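## Task

Coil the blue wire onto the reel as one strand turning in a single direction until just a small total length stays off it. Only wire lying between the two flanges counts, not wire beyond their rims or inside the central hole. At the end the reel must lie flat and sit entirely within the painted ring. Neither the reel nor the wire may touch anything fixed to the table, such as an arm's base. The result must hold without the robot: release the parts, move the grippers away, then declare the run finished yourself, since any other ending counts as a failure.

## Robot and tools

Robot: two arms in a physics simulation, named left_arm and right_arm, each ending in a parallel two-finger gripper. left_arm stands on the +y side. These names do not tell you which side of a camera image an arm appears on.

Frame: a single scene frame for everything. Its origin is on the table surface midway between the arms; +x points out over the table, +z points up. Positions are in metres; orientations are quaternions written w first (qw, qx, qy, qz). On a gripper, the fingers extend along its own +z axis and close along its own y axis. The reported end_effector_position is the point between the finger pads, roughly 1 cm short of the tips. Printed positions can be off, more so when an arm reaches far, and motions commonly stop a centimetre or more from the command, usually too low.

The 16-number row (used by both motion tools): x, y, z, qw, qx, qy, qz, opening for left_arm, followed by the same eight for right_arm. Every row carries both arms even if only one should move. x, y, z and the quaternion are an absolute target pose in the scene frame, not an offset. Opening runs from -1 (closed) to +1 (fully open, 0.094 m). A row is refused entirely if a target lies more than 0.6 m from that arm's last reported position along any of its gripper's axes. To hold an arm still, repeat its whole pose from the last result taken before it stopped, plus the intended opening. To keep an orientation fixed, resend the same quaternion you chose rather than the slightly drifted one printed back.

execute_actions: argument actions is a list holding zero or one item. Empty list: just reports the current state. An item with rows (1 to 15 rows) and steps (1 to 15, default 15) plays one row per control step of 1/30 s; the final row repeats if steps outnumber rows. An item with only steps (up to 300) is a wait counted from the previous result, so time spent composing the reply is included. Optional pictures (true/false) toggles camera images. Each step, the commanded pose is clipped to within 70 mm and 16 degrees of the measured pose; after the last step the arm goes only to that clipped pose, so distant targets need further commands. Position wins over orientation when both cannot be met.

move: target is one 16-number row (absolute poses, as above); speed is the top path speed in m/s, 0.002 to 0.5, default 0.25, with rotation capped at twice that value in rad/s. Each gripper follows a straight line; both paths finish together and last 0.5 to 10 s, being cut off at 10 s. Paths ignore obstacles and the other arm. The opening is applied when the move begins. Faster moves and targets set deeper past a contact push harder. The result adds a move: line naming the ending (done, off_target, moving, held, fault) and any limits (paced means the pose was clipped; held means a check blocked some steps, after which the arm may jump faster than speed), plus each gripper's distance from its target.

wait: seconds, 0 to 10; nothing new is sent meanwhile.

zoom_image: camera (cam_high, cam_low, cam_left_wrist, cam_right_wrist) and region [x0, y0, x1, y1] in pixels, top-left origin, no larger than 504 by 504. Gives a finer view of that camera's last image.

finished_scene: scene, the number of the current scene. Always finish this way; answering without any tool call ends everything and fails.

The simulation keeps running while replies are being composed.

Reading results: the state line gives each gripper's position and quaternion. grip_measured is the finger opening on the command scale (each reading may be off by about 1 mm, constant per gripper); the final Joint positions value is the opening in metres. To grasp, command roughly 0.03 below grip_measured; smaller margins grip more gently. Pads push up to about 50-62 N each, less on thin parts under about 2 mm, with brief spikes on first contact. HELD marks steps where a clearance check withheld your command; a pose unreachable line names the affected arm. Hand target appears for each arm when nothing is pending. Joint torques carry fixed offsets, scaling and noise. A FAULT line means an arm stopped. MOTOR HOT warns from 85 °C; at 100 °C that arm and its gripper go limp and fall, so avoid long heavy holds.

Joint limits (rad), base to gripper: waist -2.880 to 2.880, shoulder 0.000 to 3.142, elbow 0.000 to 3.019, wrist pitch -1.693 to 1.571, wrist yaw -1.571 to 1.571, wrist roll -2.094 to 2.094. Elbows never fully straighten.

Cameras: four 504x504 views; cam_high and cam_low are fixed, the two wrist cameras ride on the hands. Calibration (intrinsics, distortion, world-to-camera transforms) is supplied and may be a little off.

Avoid: arms colliding or pushing on each other, knocking anything off the table, drops, slips, slams and hard shoves. Loose objects may occasionally be nudged by outside disturbances, so recheck before finishing. Before ending, set the reel flat inside the ring clear of the arm bases, open the grippers and withdraw.

Each tool is called after ">>>" as name([rows], argument=value, ...), one row to a line, values as JSON.

## Session

>>> execute_actions(actions=[])

Scene clock: 0.00 s of 8300.00 s.
left_arm: end_effector_position=(+0.2433, -0.0117, +0.1750) grip_measured=+1.000 end_effector_quat_wxyz=(-0.143, +0.983, +0.110, -0.027) | right_arm: end_effector_position=(+0.8768, -0.5126, +0.3768) grip_measured=+1.000 end_effector_quat_wxyz=(+0.470, +0.046, +0.846, +0.248)
Joint positions: left_arm=[-0.854  1.672  1.435 -1.618 -0.064  1.861  0.094] | right_arm=[-0.431  2.156  2.375 -0.792 -0.643  0.171  0.094]
Joint velocities: left_arm=[-0.024 -0.024 -0.002  0.022  0.066  0.007  0.   ] | right_arm=[-0.005 -0.005  0.012  0.007  0.037 -0.007  0.   ]
Joint torques (N m, as the arm reports them, + toward a larger angle): no reading
Motor temperatures (°C, as the motors report them): left_arm=[19 19 22 20 21 19] | right_arm=[19 19 22 20 21 22]
Hand target (left_arm): +0.246, -0.017, +0.179; -0.137, +0.984, +0.110, -0.024
Hand target (right_arm): +0.878, -0.513, +0.394; +0.484, +0.040, +0.839, +0.245

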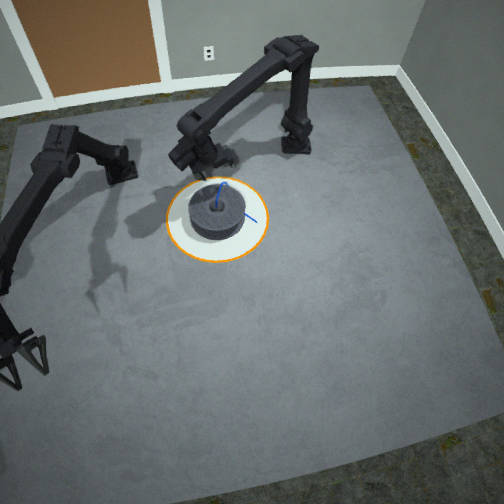

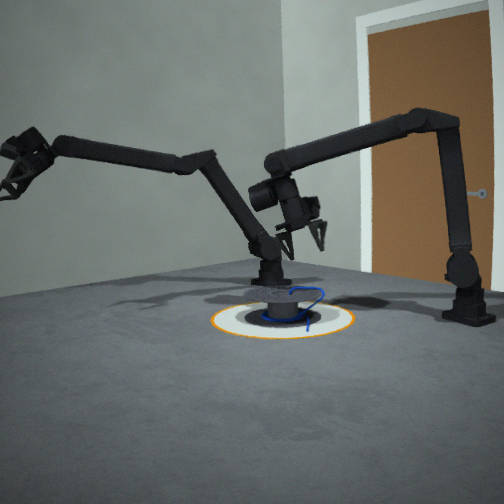

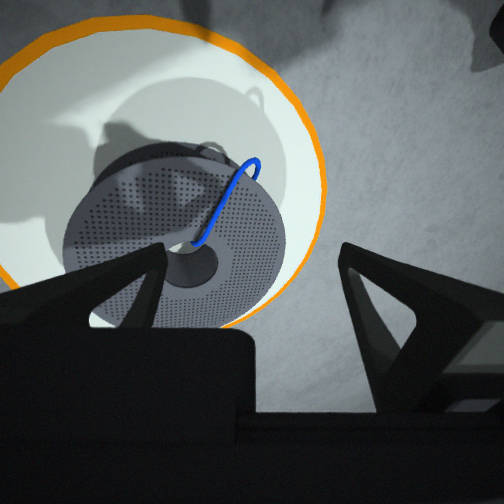

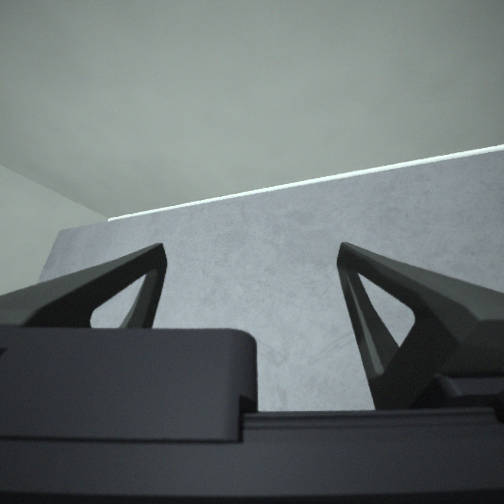

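>>> zoom_image(camera="cam_low", region=[200, 260, 370, 350])

>>> zoom_image(camera="cam_high", region=[150, 160, 290, 270])

Region (200, 260, 370, 350) of cam_low's 504x504 image, scaled by 2.965, with more detail than that image has; it fills the top 267 rows of this view, and the rest is white.

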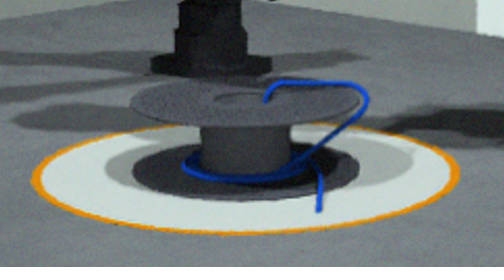

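Region (150, 160, 290, 270) of cam_high's 504x504 image, scaled by 3.600, with more detail than that image has; it fills the top 396 rows of this view, and the rest is white.

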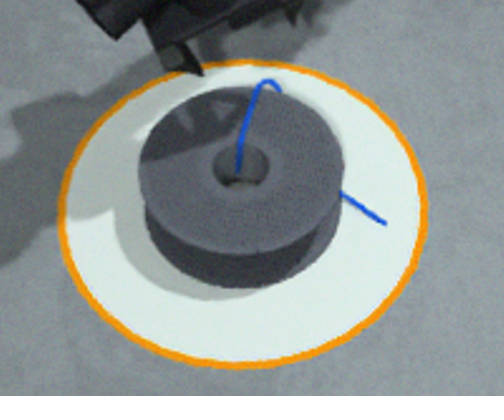

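>>> move(target=[0.26,-0.012,0.13,0,1,0,0,1, 0.45,-0.35,0.25,0,0,1,0,1])

Scene clock: 23.00 s of 8300.00 s.
left_arm: end_effector_position=(+0.2564, -0.0168, +0.1284) grip_measured=+1.000 end_effector_quat_wxyz=(-0.016, +0.999, +0.032, +0.006) | right_arm: end_effector_position=(+0.4593, -0.3478, +0.2445) grip_measured=+1.000 end_effector_quat_wxyz=(-0.002, -0.003, +1.000, +0.008)
Joint positions: left_arm=[-0.82   1.57   1.208 -1.23  -0.026  2.063  0.094] | right_arm=[-0.097  1.426  1.361 -1.51  -0.016  0.032  0.094]
Joint velocities: left_arm=[-0.005 -0.015  0.002 -0.017 -0.037  0.022  0.   ] | right_arm=[-0.005 -0.005 -0.007 -0.007  0.007  0.037  0.   ]
Joint torques (N m, as the arm reports them, + toward a larger angle): left_arm=[  2.53 -16.5    7.24   0.53   0.15   0.05] | right_arm=[  0.63 -14.67   8.64  -0.31   0.11   0.2 ]
Motor temperatures (°C, as the motors report them): left_arm=[19 21 25 20 21 19] | right_arm=[19 23 28 20 21 22]
Hand target (left_arm): +0.260, -0.013, +0.131; -0.007, +0.999, +0.032, +0.009
Hand target (right_arm): +0.452, -0.346, +0.248; -0.003, +0.001, +1.000, +0.007
Off the commanded pose (left_arm): 0.006 m, 4 deg.
Off the commanded pose (right_arm): 0.011 m, 1 deg.
joint sent to its limit (left arm) — the command would take joint 6 (wrist roll) past its upper limit, so that joint was sent only as far as its limit.
After step 90, 17.30 s passed at rest.
move: off_target (left_arm, right_arm)
camera_calibration (this result's frames):
cam_left_wrist: T_world_to_cam=[[-0.0670377, 0.99728, 0.0306272, 0.028837], [0.804957, 0.0359214, 0.592245, -0.274802], [0.589534, 0.0643563, -0.805176, 0.0770859], [0, 0, 0, 1]] pos_world=[0.177693, -0.0238483, 0.223935]
cam_right_wrist: T_world_to_cam=[[0.00964664, -0.999944, -0.00430975, -0.353179], [-0.808813, -0.0103369, 0.587975, 0.226157], [-0.587986, -0.00218619, -0.808868, 0.59297], [0, 0, 0, 1]] pos_world=[0.534984, -0.349525, 0.345138]

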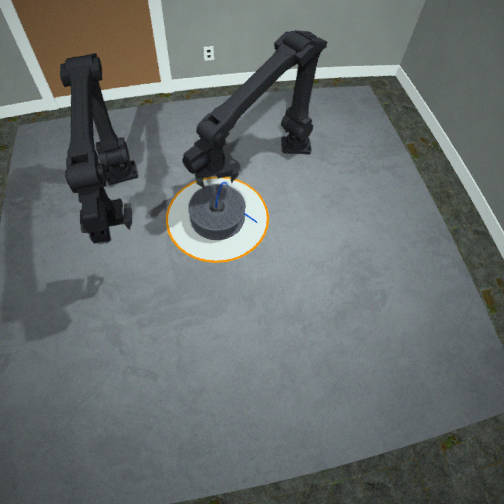

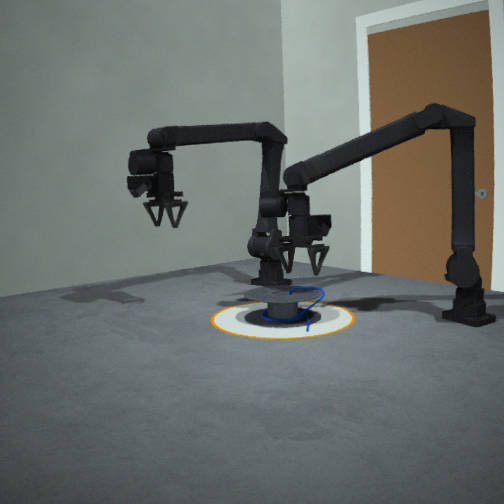

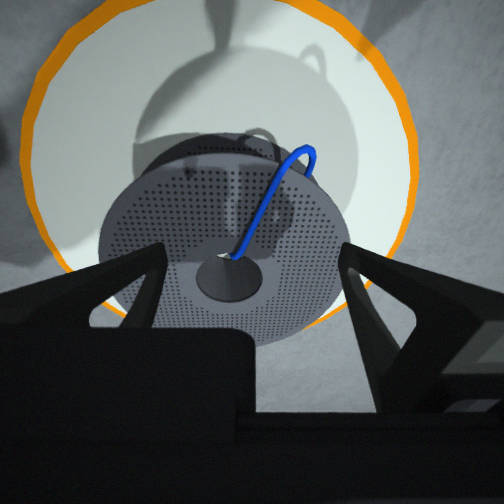

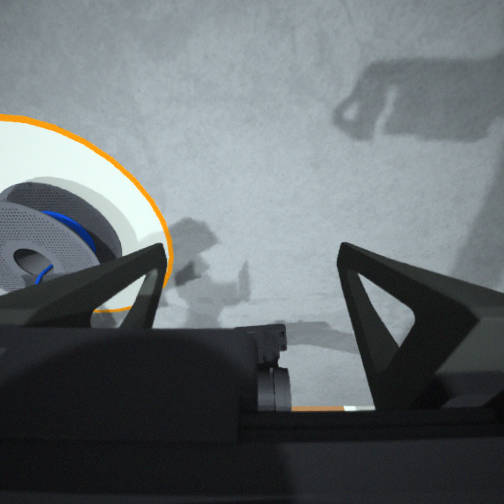

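>>> move(target=[0.28,0.2,0.2,0,0.707,0.707,0,1, 0.40,-0.2,0.2,0,0.233,0.972,0,1])

>>> move(target=[0.32,0.25,0.2,0,0,1,0,1, 0.27,-0.015,0.13,0,0.233,0.972,0,0.2])

Scene clock: 31.83 s of 8300.00 s.
left_arm: end_effector_position=(+0.2869, +0.1955, +0.2015) grip_measured=+1.000 end_effector_quat_wxyz=(+0.010, +0.716, +0.698, +0.008) | right_arm: end_effector_position=(+0.4043, -0.2034, +0.1991) grip_measured=+1.000 end_effector_quat_wxyz=(-0.009, +0.232, +0.973, -0.005)
Joint positions: left_arm=[-0.351  1.147  0.999 -1.399 -0.011  1.052  0.094] | right_arm=[ 0.289  1.397  1.212 -1.405 -0.003  0.891  0.094]
Joint velocities: left_arm=[-0.015 -0.005  0.002  0.002 -0.007 -0.11   0.   ] | right_arm=[ 0.024 -0.005  0.002 -0.002 -0.037  0.037  0.   ]
Joint torques (N m, as the arm reports them, + toward a larger angle): left_arm=[ 2.22 -8.62  7.85 -0.67  0.16 -0.27] | right_arm=[  0.96 -13.71   8.19   0.51   0.2    0.16]
Motor temperatures (°C, as the motors report them): left_arm=[19 21 25 20 21 19] | right_arm=[19 22 27 20 21 22]
Hand target (left_arm): +0.281, +0.202, +0.199; +0.001, +0.707, +0.707, +0.004
Hand target (right_arm): +0.402, -0.200, +0.200; -0.002, +0.233, +0.972, -0.001
Off the commanded pose (left_arm): 0.008 m, 2 deg.
Off the commanded pose (right_arm): 0.006 m, 1 deg.
After step 90, 2.33 s passed at rest.
move: done
camera_calibration (this result's frames):
cam_left_wrist: T_world_to_cam=[[-0.999387, 0.0233097, -0.0261363, 0.286315], [0.00381828, 0.814386, 0.580311, -0.270198], [0.0348119, 0.579855, -0.813975, 0.164386], [0, 0, 0, 1]] pos_world=[0.281449, 0.118052, 0.298088]
cam_right_wrist: T_world_to_cam=[[-0.446631, -0.894393, 0.0241112, -0.0081909], [-0.711856, 0.371544, 0.596, 0.246752], [-0.542017, 0.249028, -0.802622, 0.555465], [0, 0, 0, 1]] pos_world=[0.473065, -0.237332, 0.298962]

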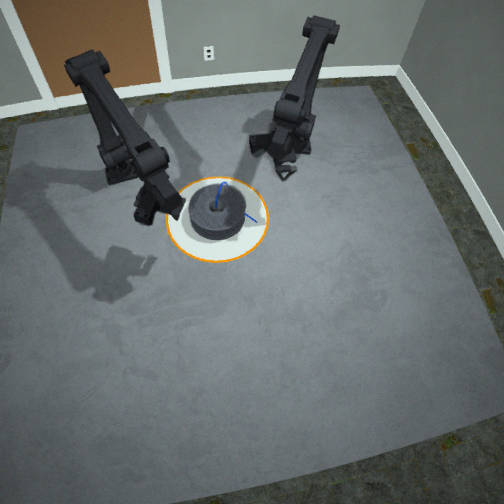

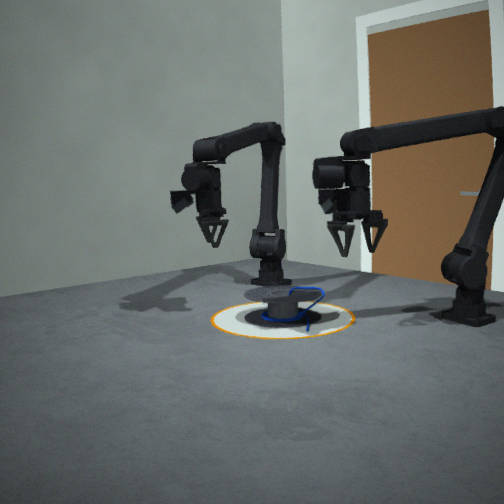

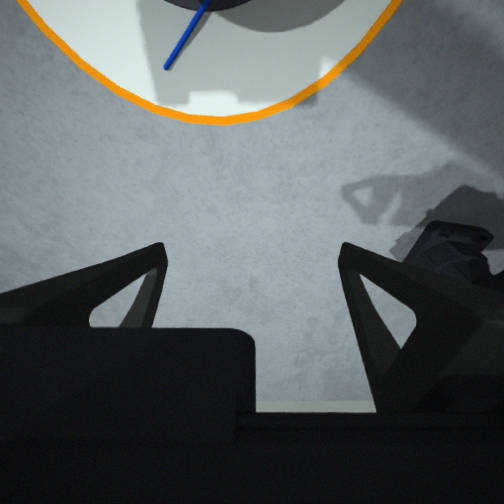

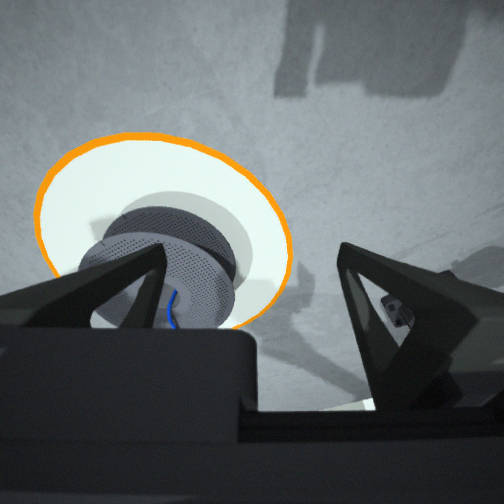

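Scene clock: 35.57 s of 8300.00 s.
left_arm: end_effector_position=(+0.3139, +0.2492, +0.1962) grip_measured=+1.000 end_effector_quat_wxyz=(+0.004, +0.014, +1.000, +0.003) | right_arm: end_effector_position=(+0.2721, -0.0216, +0.1337) grip_measured=+0.202 end_effector_quat_wxyz=(-0.003, +0.232, +0.973, -0.004)
Joint positions: left_arm=[-0.156  1.165  0.999 -1.399 -0.008 -0.322  0.094] | right_arm=[ 0.853  1.485  1.126 -1.222 -0.003  1.455  0.056]
Joint velocities: left_arm=[-0.015 -0.015 -0.007 -0.027  0.051 -0.051  0.   ] | right_arm=[-0.005 -0.005 -0.012 -0.007 -0.037 -0.022  0.   ]
Joint torques (N m, as the arm reports them, + toward a larger angle): left_arm=[ 2.37 -6.64 10.92 -0.41  0.04 -0.25] | right_arm=[  0.83 -12.17   9.41   0.46   0.2    0.19]
Motor temperatures (°C, as the motors report them): left_arm=[19 21 26 20 21 19] | right_arm=[19 22 27 20 21 22]
Hand target (left_arm): +0.321, +0.250, +0.200; +0.002, +0.000, +1.000, +0.002
Hand target (right_arm): +0.272, -0.014, +0.130; -0.002, +0.233, +0.972, -0.002
Off the commanded pose (left_arm): 0.007 m, 2 deg.
Off the commanded pose (right_arm): 0.008 m, 1 deg.
move: done
camera_calibration (this result's frames):
cam_left_wrist: T_world_to_cam=[[-0.0255949, -0.999654, -0.00606826, 0.257219], [-0.817375, 0.0174323, 0.575843, 0.146187], [-0.575538, 0.0196986, -0.817538, 0.459908], [0, 0, 0, 1]] pos_world=[0.390767, 0.245522, 0.293373]
cam_right_wrist: T_world_to_cam=[[-0.447499, -0.894045, 0.020709, 0.0976637], [-0.717703, 0.372857, 0.588116, 0.126751], [-0.533523, 0.248318, -0.808512, 0.384486], [0, 0, 0, 1]] pos_world=[0.339806, -0.055419, 0.234294]

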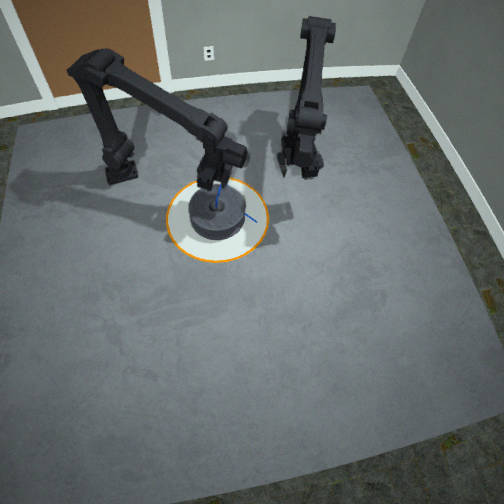

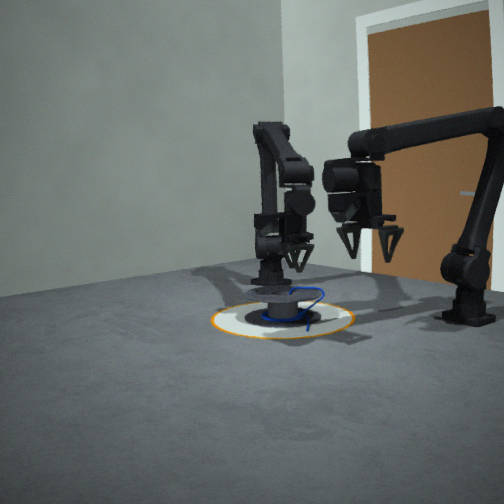

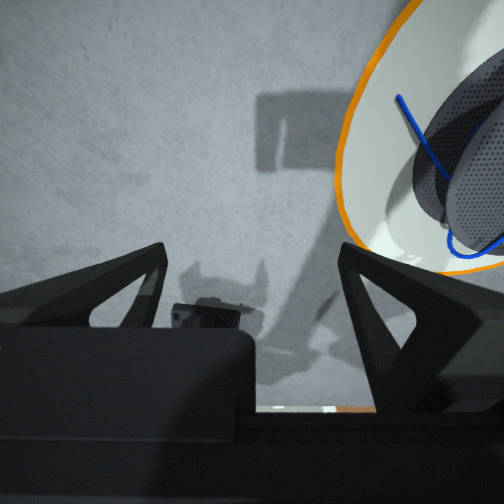

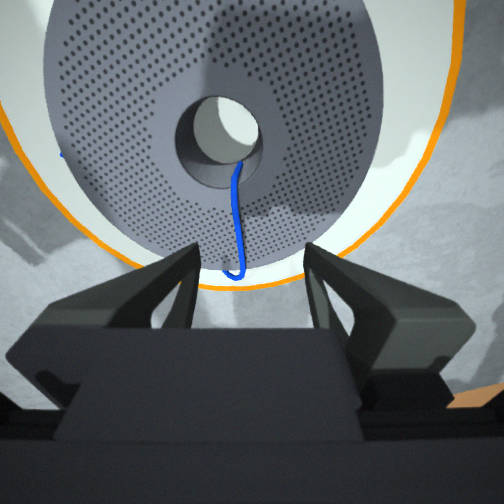

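>>> move(target=[0.32,0.25,0.2,0,0,1,0,1, 0.277,-0.006,0.088,0,0.233,0.972,0,-0.2], speed=0.08)

Scene clock: 41.00 s of 8300.00 s.
left_arm: end_effector_position=(+0.3137, +0.2487, +0.1962) grip_measured=+1.000 end_effector_quat_wxyz=(+0.003, +0.013, +1.000, +0.001) | right_arm: end_effector_position=(+0.2814, -0.0079, +0.0957) grip_measured=-0.198 end_effector_quat_wxyz=(+0.000, +0.233, +0.972, +0.003)
Joint positions: left_arm=[-0.156  1.165  0.999 -1.399 -0.005 -0.324  0.094] | right_arm=[ 0.853  1.556  1.099 -1.107 -0.002  1.457  0.038]
Joint velocities: left_arm=[-0.005 -0.005 -0.012 -0.002  0.022  0.095  0.   ] | right_arm=[ 0.005 -0.005 -0.007 -0.007 -0.007 -0.066 -0.001]
Joint torques (N m, as the arm reports them, + toward a larger angle): left_arm=[ 2.49 -6.75 10.89 -0.5   0.07 -0.25] | right_arm=[  0.95 -13.48   7.6    0.5    0.22   0.16]
Motor temperatures (°C, as the motors report them): left_arm=[19 20 26 20 21 19] | right_arm=[19 21 27 20 21 22]
Hand target (left_arm): +0.320, +0.250, +0.200; +0.000, +0.000, +1.000, +0.000
Hand target (right_arm): +0.277, -0.006, +0.088; -0.000, +0.233, +0.973, -0.000
Off the commanded pose (left_arm): 0.007 m, 2 deg.
Off the commanded pose (right_arm): 0.009 m, 0 deg.
After step 90, 1.47 s passed at rest.
move: done
camera_calibration (this result's frames):
cam_left_wrist: T_world_to_cam=[[-0.0229458, -0.999732, -0.00315946, 0.255339], [-0.816822, 0.0169253, 0.576641, 0.145846], [-0.576433, 0.0158122, -0.816992, 0.460952], [0, 0, 0, 1]] pos_world=[0.390697, 0.245513, 0.2933]
cam_right_wrist: T_world_to_cam=[[-0.449328, -0.893355, 0.00456334, 0.116854], [-0.722864, 0.366569, 0.585743, 0.15228], [-0.524949, 0.259892, -0.810484, 0.353171], [0, 0, 0, 1]] pos_world=[0.347981, -0.0432149, 0.196509]

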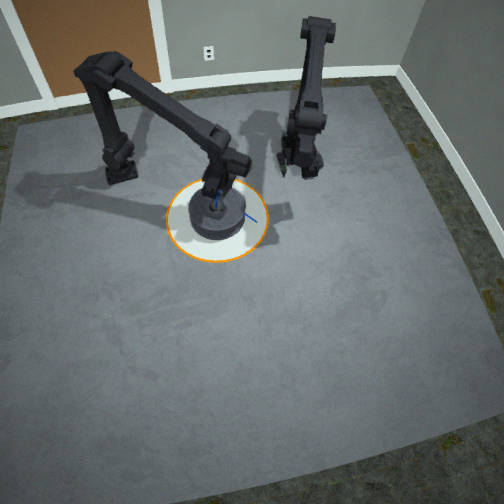

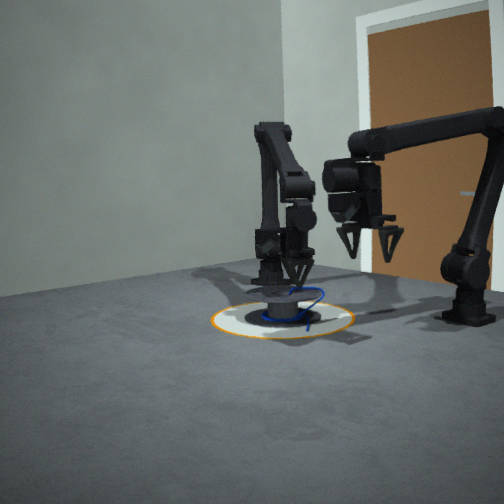

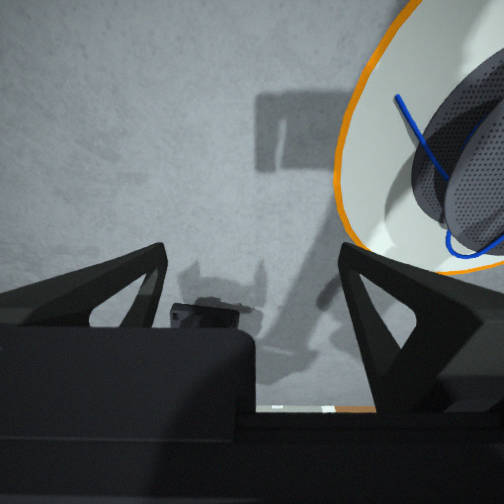

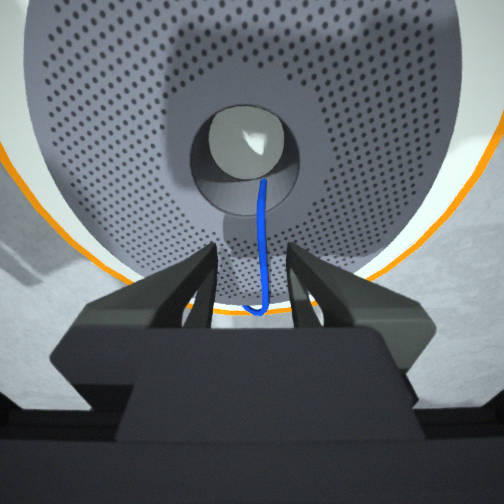

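>>> move(target=[0.32,0.25,0.2,0,0,1,0,1, 0.276,-0.010,0.068,0,0.233,0.972,0,-0.2], speed=0.03)

Scene clock: 44.83 s of 8300.00 s.
left_arm: end_effector_position=(+0.3137, +0.2487, +0.1962) grip_measured=+1.000 end_effector_quat_wxyz=(+0.003, +0.013, +1.000, +0.001) | right_arm: end_effector_position=(+0.2801, -0.0098, +0.0801) grip_measured=-0.198 end_effector_quat_wxyz=(+0.002, +0.233, +0.972, +0.009)
Joint positions: left_arm=[-0.156  1.165  0.999 -1.399 -0.005 -0.324  0.094] | right_arm=[ 0.853  1.564  1.062 -1.051 -0.002  1.458  0.038]
Joint velocities: left_arm=[-0.005 -0.005 -0.007 -0.007 -0.081 -0.022  0.   ] | right_arm=[-0.005 -0.015  0.027  0.007 -0.037 -0.007 -0.001]
Joint torques (N m, as the arm reports them, + toward a larger angle): left_arm=[ 2.49 -6.76 10.88 -0.51  0.06 -0.26] | right_arm=[  0.68 -12.5    7.19   0.58   0.21   0.15]
Motor temperatures (°C, as the motors report them): left_arm=[19 20 27 20 21 19] | right_arm=[19 21 27 20 21 22]
Hand target (left_arm): +0.320, +0.250, +0.200; +0.000, +0.000, +1.000, +0.000
Hand target (right_arm): +0.276, -0.010, +0.068; -0.000, +0.233, +0.972, -0.000
Off the commanded pose (left_arm): 0.007 m, 2 deg.
Off the commanded pose (right_arm): 0.013 m, 1 deg.
move: off_target (right_arm)
camera_calibration (this result's frames):
cam_left_wrist: T_world_to_cam=[[-0.0229458, -0.999732, -0.00315946, 0.255339], [-0.816822, 0.0169253, 0.576641, 0.145846], [-0.576433, 0.0158122, -0.816992, 0.460952], [0, 0, 0, 1]] pos_world=[0.390697, 0.245513, 0.2933]
cam_right_wrist: T_world_to_cam=[[-0.449663, -0.893175, -0.00642291, 0.115665], [-0.726291, 0.361442, 0.58469, 0.162192], [-0.519909, 0.267578, -0.811232, 0.339103], [0, 0, 0, 1]] pos_world=[0.346112, -0.0460509, 0.181002]

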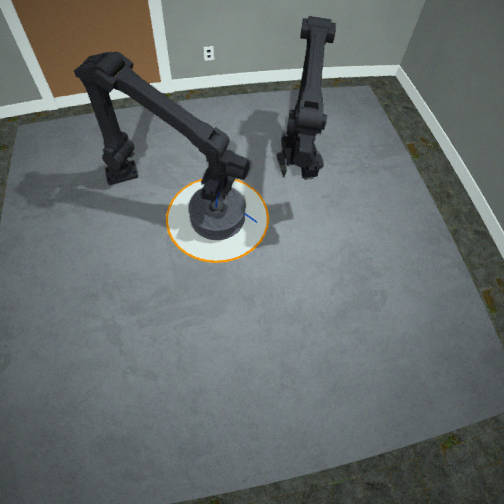

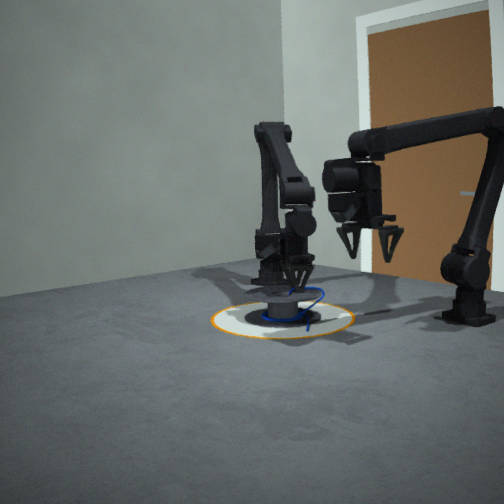

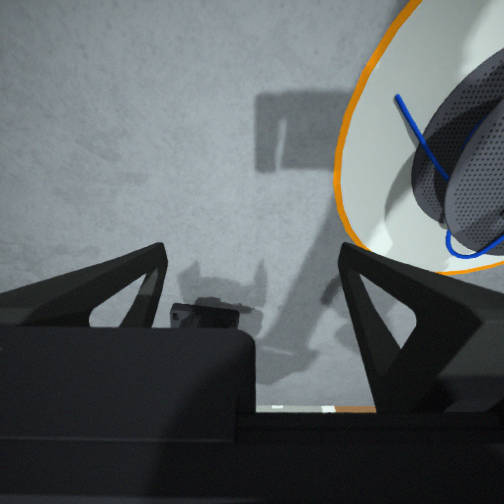

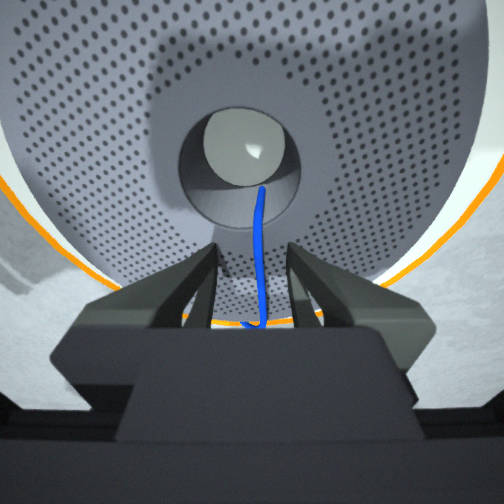

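Try a bit lower, then close.

>>> move(target=[0.32,0.25,0.2,0,0,1,0,1, 0.276,-0.010,0.060,0,0.233,0.972,0,-0.2], speed=0.02)

>>> move(target=[0.32,0.25,0.2,0,0,1,0,1, 0.276,-0.010,0.064,0,0.233,0.972,0,-1], speed=0.02)

Scene clock: 48.03 s of 8300.00 s.
left_arm: end_effector_position=(+0.3137, +0.2487, +0.1962) grip_measured=+1.000 end_effector_quat_wxyz=(+0.003, +0.013, +1.000, +0.001) | right_arm: end_effector_position=(+0.2807, -0.0089, +0.0798) grip_measured=-0.198 end_effector_quat_wxyz=(+0.003, +0.233, +0.972, +0.011)
Joint positions: left_arm=[-0.156  1.165  0.999 -1.399 -0.005 -0.324  0.094] | right_arm=[ 0.853  1.564  1.061 -1.046 -0.002  1.458  0.038]
Joint velocities: left_arm=[-0.005  0.005  0.007  0.012 -0.007  0.051  0.   ] | right_arm=[-0.015  0.005  0.002 -0.002 -0.007 -0.081  0.001]
Joint torques (N m, as the arm reports them, + toward a larger angle): left_arm=[ 2.48 -6.71 10.88 -0.5   0.06 -0.26] | right_arm=[  0.73 -11.78   6.23   1.11   0.21   0.14]
Motor temperatures (°C, as the motors report them): left_arm=[19 20 27 20 21 19] | right_arm=[19 21 26 20 21 22]
Hand target (left_arm): +0.320, +0.250, +0.200; +0.000, +0.000, +1.000, +0.000
Hand target (right_arm): +0.276, -0.011, +0.061; -0.000, +0.233, +0.972, -0.000
Off the commanded pose (left_arm): 0.007 m, 2 deg.
Off the commanded pose (right_arm): 0.020 m, 1 deg.
move: off_target (right_arm)
camera_calibration (this result's frames):
cam_left_wrist: T_world_to_cam=[[-0.0229458, -0.999732, -0.00315946, 0.255339], [-0.816822, 0.0169253, 0.576641, 0.145846], [-0.576433, 0.0158122, -0.816992, 0.460952], [0, 0, 0, 1]] pos_world=[0.390697, 0.245513, 0.2933]
cam_right_wrist: T_world_to_cam=[[-0.449639, -0.893138, -0.0113479, 0.117121], [-0.727888, 0.359023, 0.584194, 0.162901], [-0.517692, 0.270936, -0.811535, 0.338415], [0, 0, 0, 1]] pos_world=[0.34643, -0.0455683, 0.180799]

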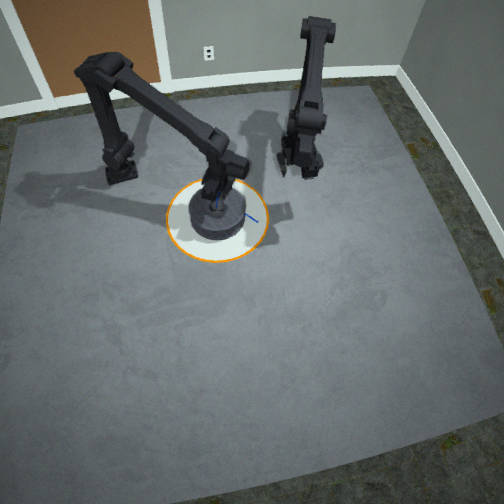

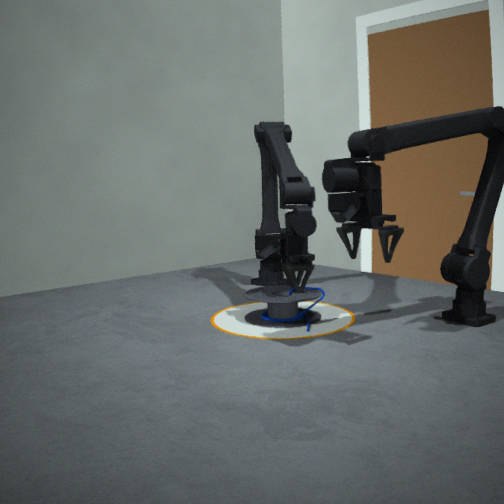

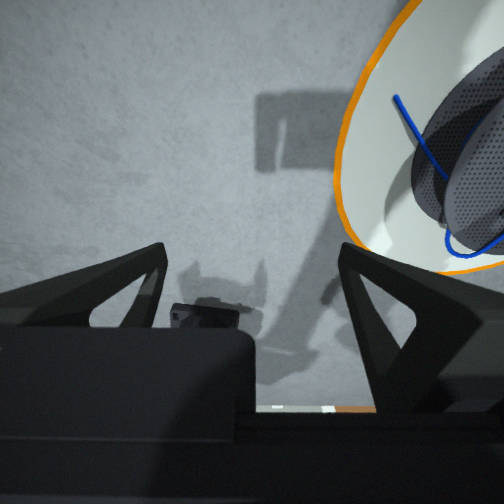

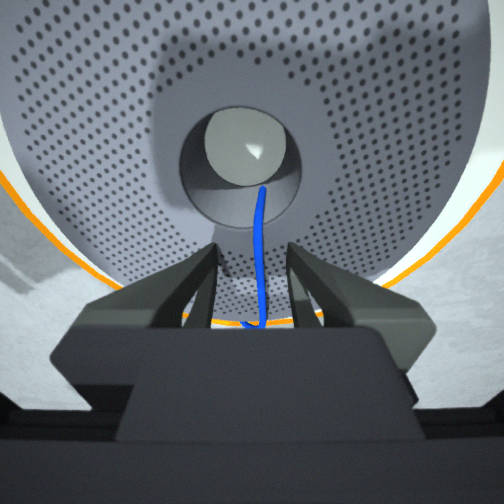

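Scene clock: 49.10 s of 8300.00 s.
left_arm: end_effector_position=(+0.3137, +0.2487, +0.1962) grip_measured=+1.000 end_effector_quat_wxyz=(+0.003, +0.013, +1.000, +0.001) | right_arm: end_effector_position=(+0.2809, -0.0087, +0.0800) grip_measured=-0.963 end_effector_quat_wxyz=(+0.003, +0.233, +0.972, +0.012)
Joint positions: left_arm=[-0.156  1.165  0.999 -1.399 -0.005 -0.324  0.094] | right_arm=[ 0.853  1.563  1.061 -1.044 -0.002  1.458  0.002]
Joint velocities: left_arm=[ 0.005 -0.024  0.007 -0.012 -0.022  0.022  0.   ] | right_arm=[-0.015  0.005 -0.002 -0.012  0.007 -0.007 -0.   ]
Joint torques (N m, as the arm reports them, + toward a larger angle): left_arm=[ 2.4  -6.72 10.89 -0.5   0.06 -0.26] | right_arm=[  0.75 -12.12   6.74   0.7    0.21   0.14]
Motor temperatures (°C, as the motors report them): left_arm=[19 20 27 20 21 19] | right_arm=[19 21 26 20 21 22]
Hand target (left_arm): +0.320, +0.250, +0.200; +0.000, +0.000, +1.000, +0.000
Hand target (right_arm): +0.276, -0.010, +0.065; -0.000, +0.233, +0.972, -0.000
Off the commanded pose (left_arm): 0.007 m, 2 deg.
Off the commanded pose (right_arm): 0.017 m, 1 deg.
move: off_target (right_arm)
camera_calibration (this result's frames):
cam_left_wrist: T_world_to_cam=[[-0.0229458, -0.999732, -0.00315946, 0.255339], [-0.816822, 0.0169253, 0.576641, 0.145846], [-0.576433, 0.0158122, -0.816992, 0.460952], [0, 0, 0, 1]] pos_world=[0.390697, 0.245513, 0.2933]
cam_right_wrist: T_world_to_cam=[[-0.449629, -0.893123, -0.0128632, 0.11754], [-0.728379, 0.358279, 0.584038, 0.162981], [-0.517009, 0.27197, -0.811624, 0.338388], [0, 0, 0, 1]] pos_world=[0.346511, -0.045446, 0.180968]

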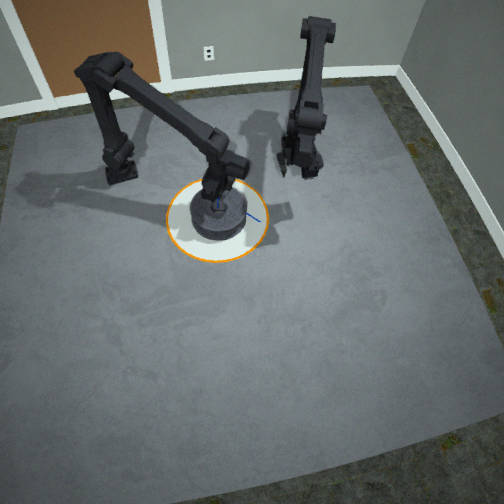

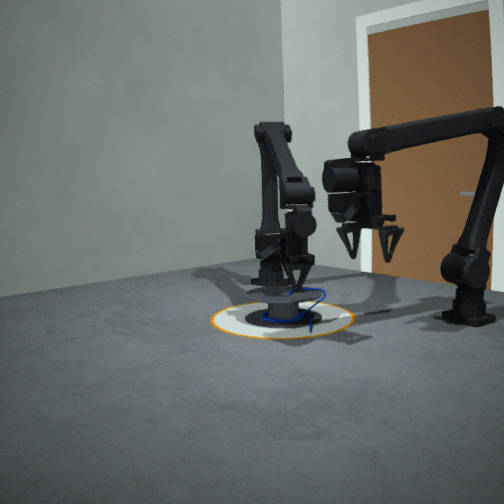

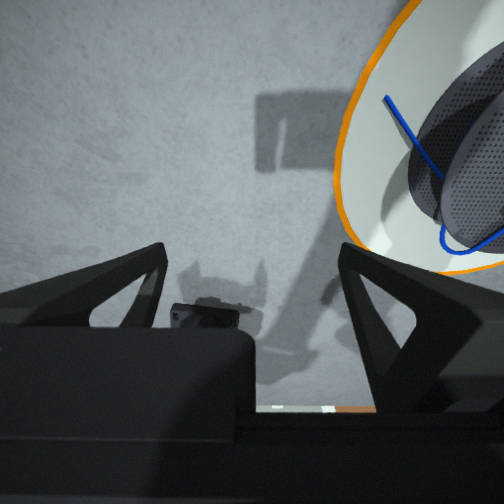

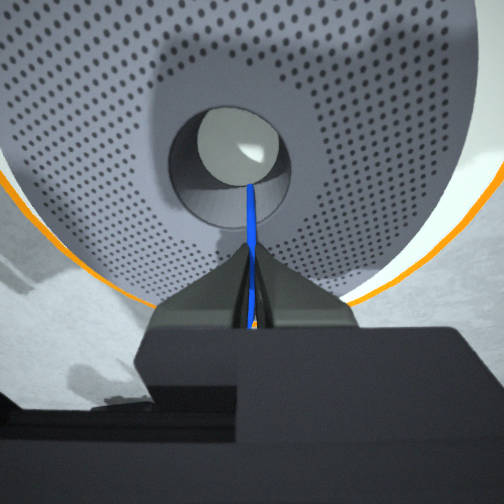

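>>> move(target=[0.32,0.25,0.2,0,0,1,0,1, 0.27,-0.015,0.125,0,0.233,0.972,0,-1], speed=0.05)

>>> move(target=[0.32,0.25,0.2,0,0,1,0,1, 0.195,-0.07,0.11,0,0.4,0.917,0,-1], speed=0.05)

Scene clock: 53.57 s of 8300.00 s.
left_arm: end_effector_position=(+0.3137, +0.2487, +0.1962) grip_measured=+1.000 end_effector_quat_wxyz=(+0.003, +0.013, +1.000, +0.001) | right_arm: end_effector_position=(+0.2643, -0.0338, +0.1005) grip_measured=-0.963 end_effector_quat_wxyz=(-0.011, +0.235, +0.972, -0.026)
Joint positions: left_arm=[-0.156  1.165  0.999 -1.399 -0.005 -0.324  0.094] | right_arm=[ 0.853  1.512  1.061 -1.175 -0.002  1.461  0.002]
Joint velocities: left_arm=[ 0.005 -0.005 -0.002  0.017 -0.022 -0.066  0.   ] | right_arm=[ 0.005 -0.015  0.002 -0.007  0.007  0.022 -0.   ]
Joint torques (N m, as the arm reports them, + toward a larger angle): left_arm=[ 2.47 -6.73 10.88 -0.5   0.07 -0.25] | right_arm=[  1.22 -15.23  12.86  -0.59   0.17   0.16]
Motor temperatures (°C, as the motors report them): left_arm=[19 20 27 20 21 19] | right_arm=[19 21 26 20 21 22]
Hand target (left_arm): +0.320, +0.250, +0.200; +0.000, +0.000, +1.000, +0.000
Hand target (right_arm): +0.269, -0.016, +0.125; -0.001, +0.233, +0.972, +0.000
Off the commanded pose (left_arm): 0.007 m, 2 deg.
Off the commanded pose (right_arm): 0.031 m, 3 deg.
After step 90, 0.23 s passed at rest.
move: off_target (right_arm)
camera_calibration (this result's frames):
cam_left_wrist: T_world_to_cam=[[-0.0229458, -0.999732, -0.00315946, 0.255339], [-0.816822, 0.0169253, 0.576641, 0.145846], [-0.576433, 0.0158122, -0.816992, 0.460952], [0, 0, 0, 1]] pos_world=[0.390697, 0.245513, 0.2933]
cam_right_wrist: T_world_to_cam=[[-0.451178, -0.889968, 0.0662952, 0.0804761], [-0.701435, 0.399564, 0.590201, 0.141574], [-0.551749, 0.219784, -0.80453, 0.359997], [0, 0, 0, 1]] pos_world=[0.334242, -0.0640685, 0.200736]

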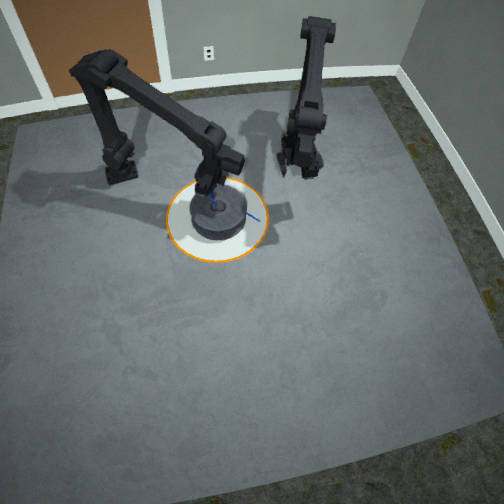

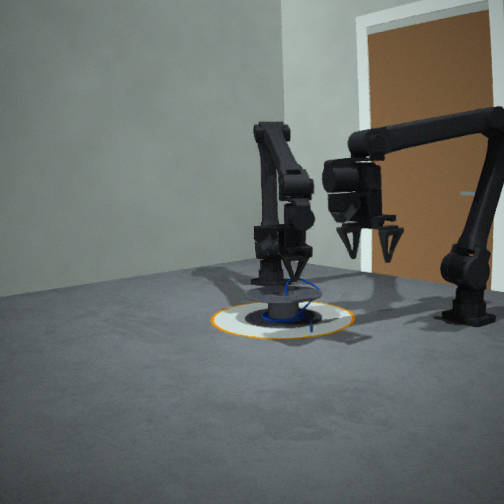

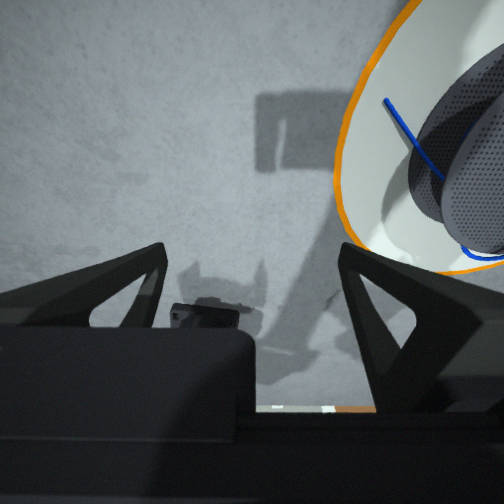

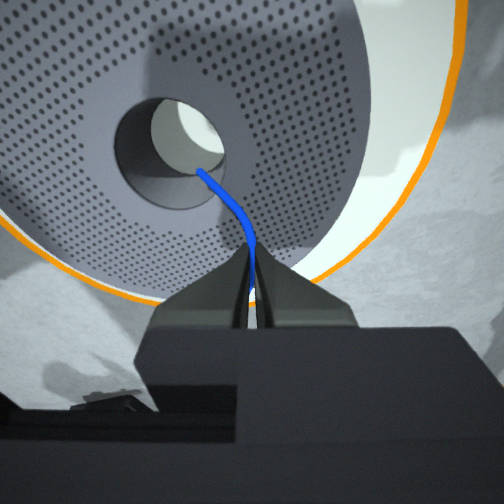

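Scene clock: 57.40 s of 8300.00 s.
left_arm: end_effector_position=(+0.3137, +0.2487, +0.1962) grip_measured=+1.000 end_effector_quat_wxyz=(+0.003, +0.013, +1.000, +0.001) | right_arm: end_effector_position=(+0.1995, -0.0704, +0.1081) grip_measured=-0.963 end_effector_quat_wxyz=(-0.001, +0.400, +0.916, -0.009)
Joint positions: left_arm=[-0.156  1.165  0.999 -1.399 -0.005 -0.324  0.094] | right_arm=[ 0.955  1.312  0.88  -1.156 -0.001  1.913  0.002]
Joint velocities: left_arm=[-0.015 -0.005  0.007  0.002 -0.007  0.037  0.   ] | right_arm=[-0.015 -0.024  0.017 -0.017  0.007  0.037 -0.001]
Joint torques (N m, as the arm reports them, + toward a larger angle): left_arm=[ 2.44 -6.74 10.89 -0.5   0.07 -0.25] | right_arm=[  1.33 -11.63   7.41   0.33   0.18   0.14]
Motor temperatures (°C, as the motors report them): left_arm=[19 20 28 20 21 19] | right_arm=[19 21 26 20 21 22]
Hand target (left_arm): +0.320, +0.250, +0.200; +0.000, +0.000, +1.000, +0.000
Hand target (right_arm): +0.195, -0.069, +0.110; +0.000, +0.400, +0.917, -0.000
Off the commanded pose (left_arm): 0.007 m, 2 deg.
Off the commanded pose (right_arm): 0.005 m, 1 deg.
move: done
camera_calibration (this result's frames):
cam_left_wrist: T_world_to_cam=[[-0.0229458, -0.999732, -0.00315946, 0.255339], [-0.816822, 0.0169253, 0.576641, 0.145846], [-0.576433, 0.0158122, -0.816992, 0.460952], [0, 0, 0, 1]] pos_world=[0.390697, 0.245513, 0.2933]
cam_right_wrist: T_world_to_cam=[[-0.730432, -0.682387, 0.0285656, 0.0925028], [-0.543727, 0.606302, 0.580309, 0.0904403], [-0.413315, 0.408345, -0.813895, 0.325049], [0, 0, 0, 1]] pos_world=[0.25109, -0.124444, 0.20943]

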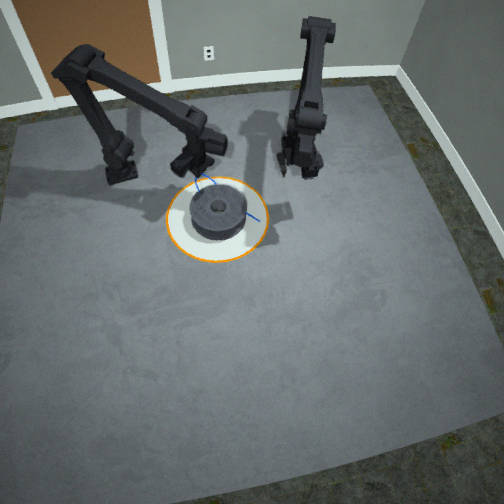

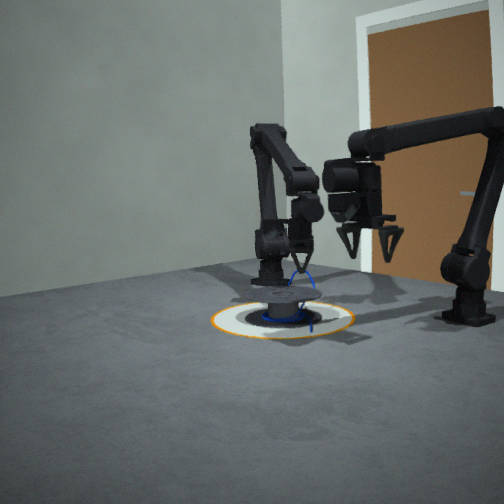

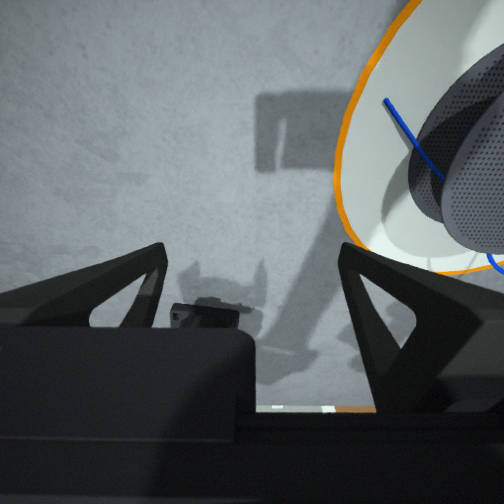

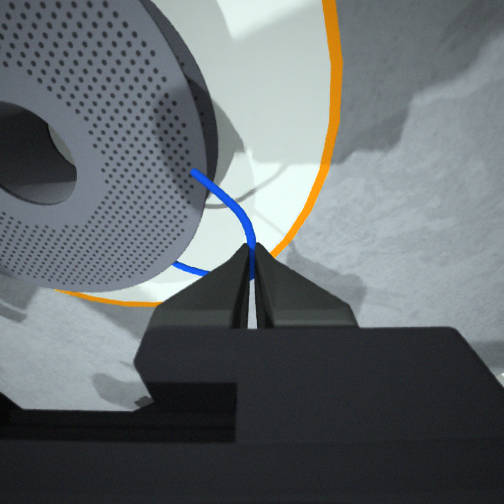

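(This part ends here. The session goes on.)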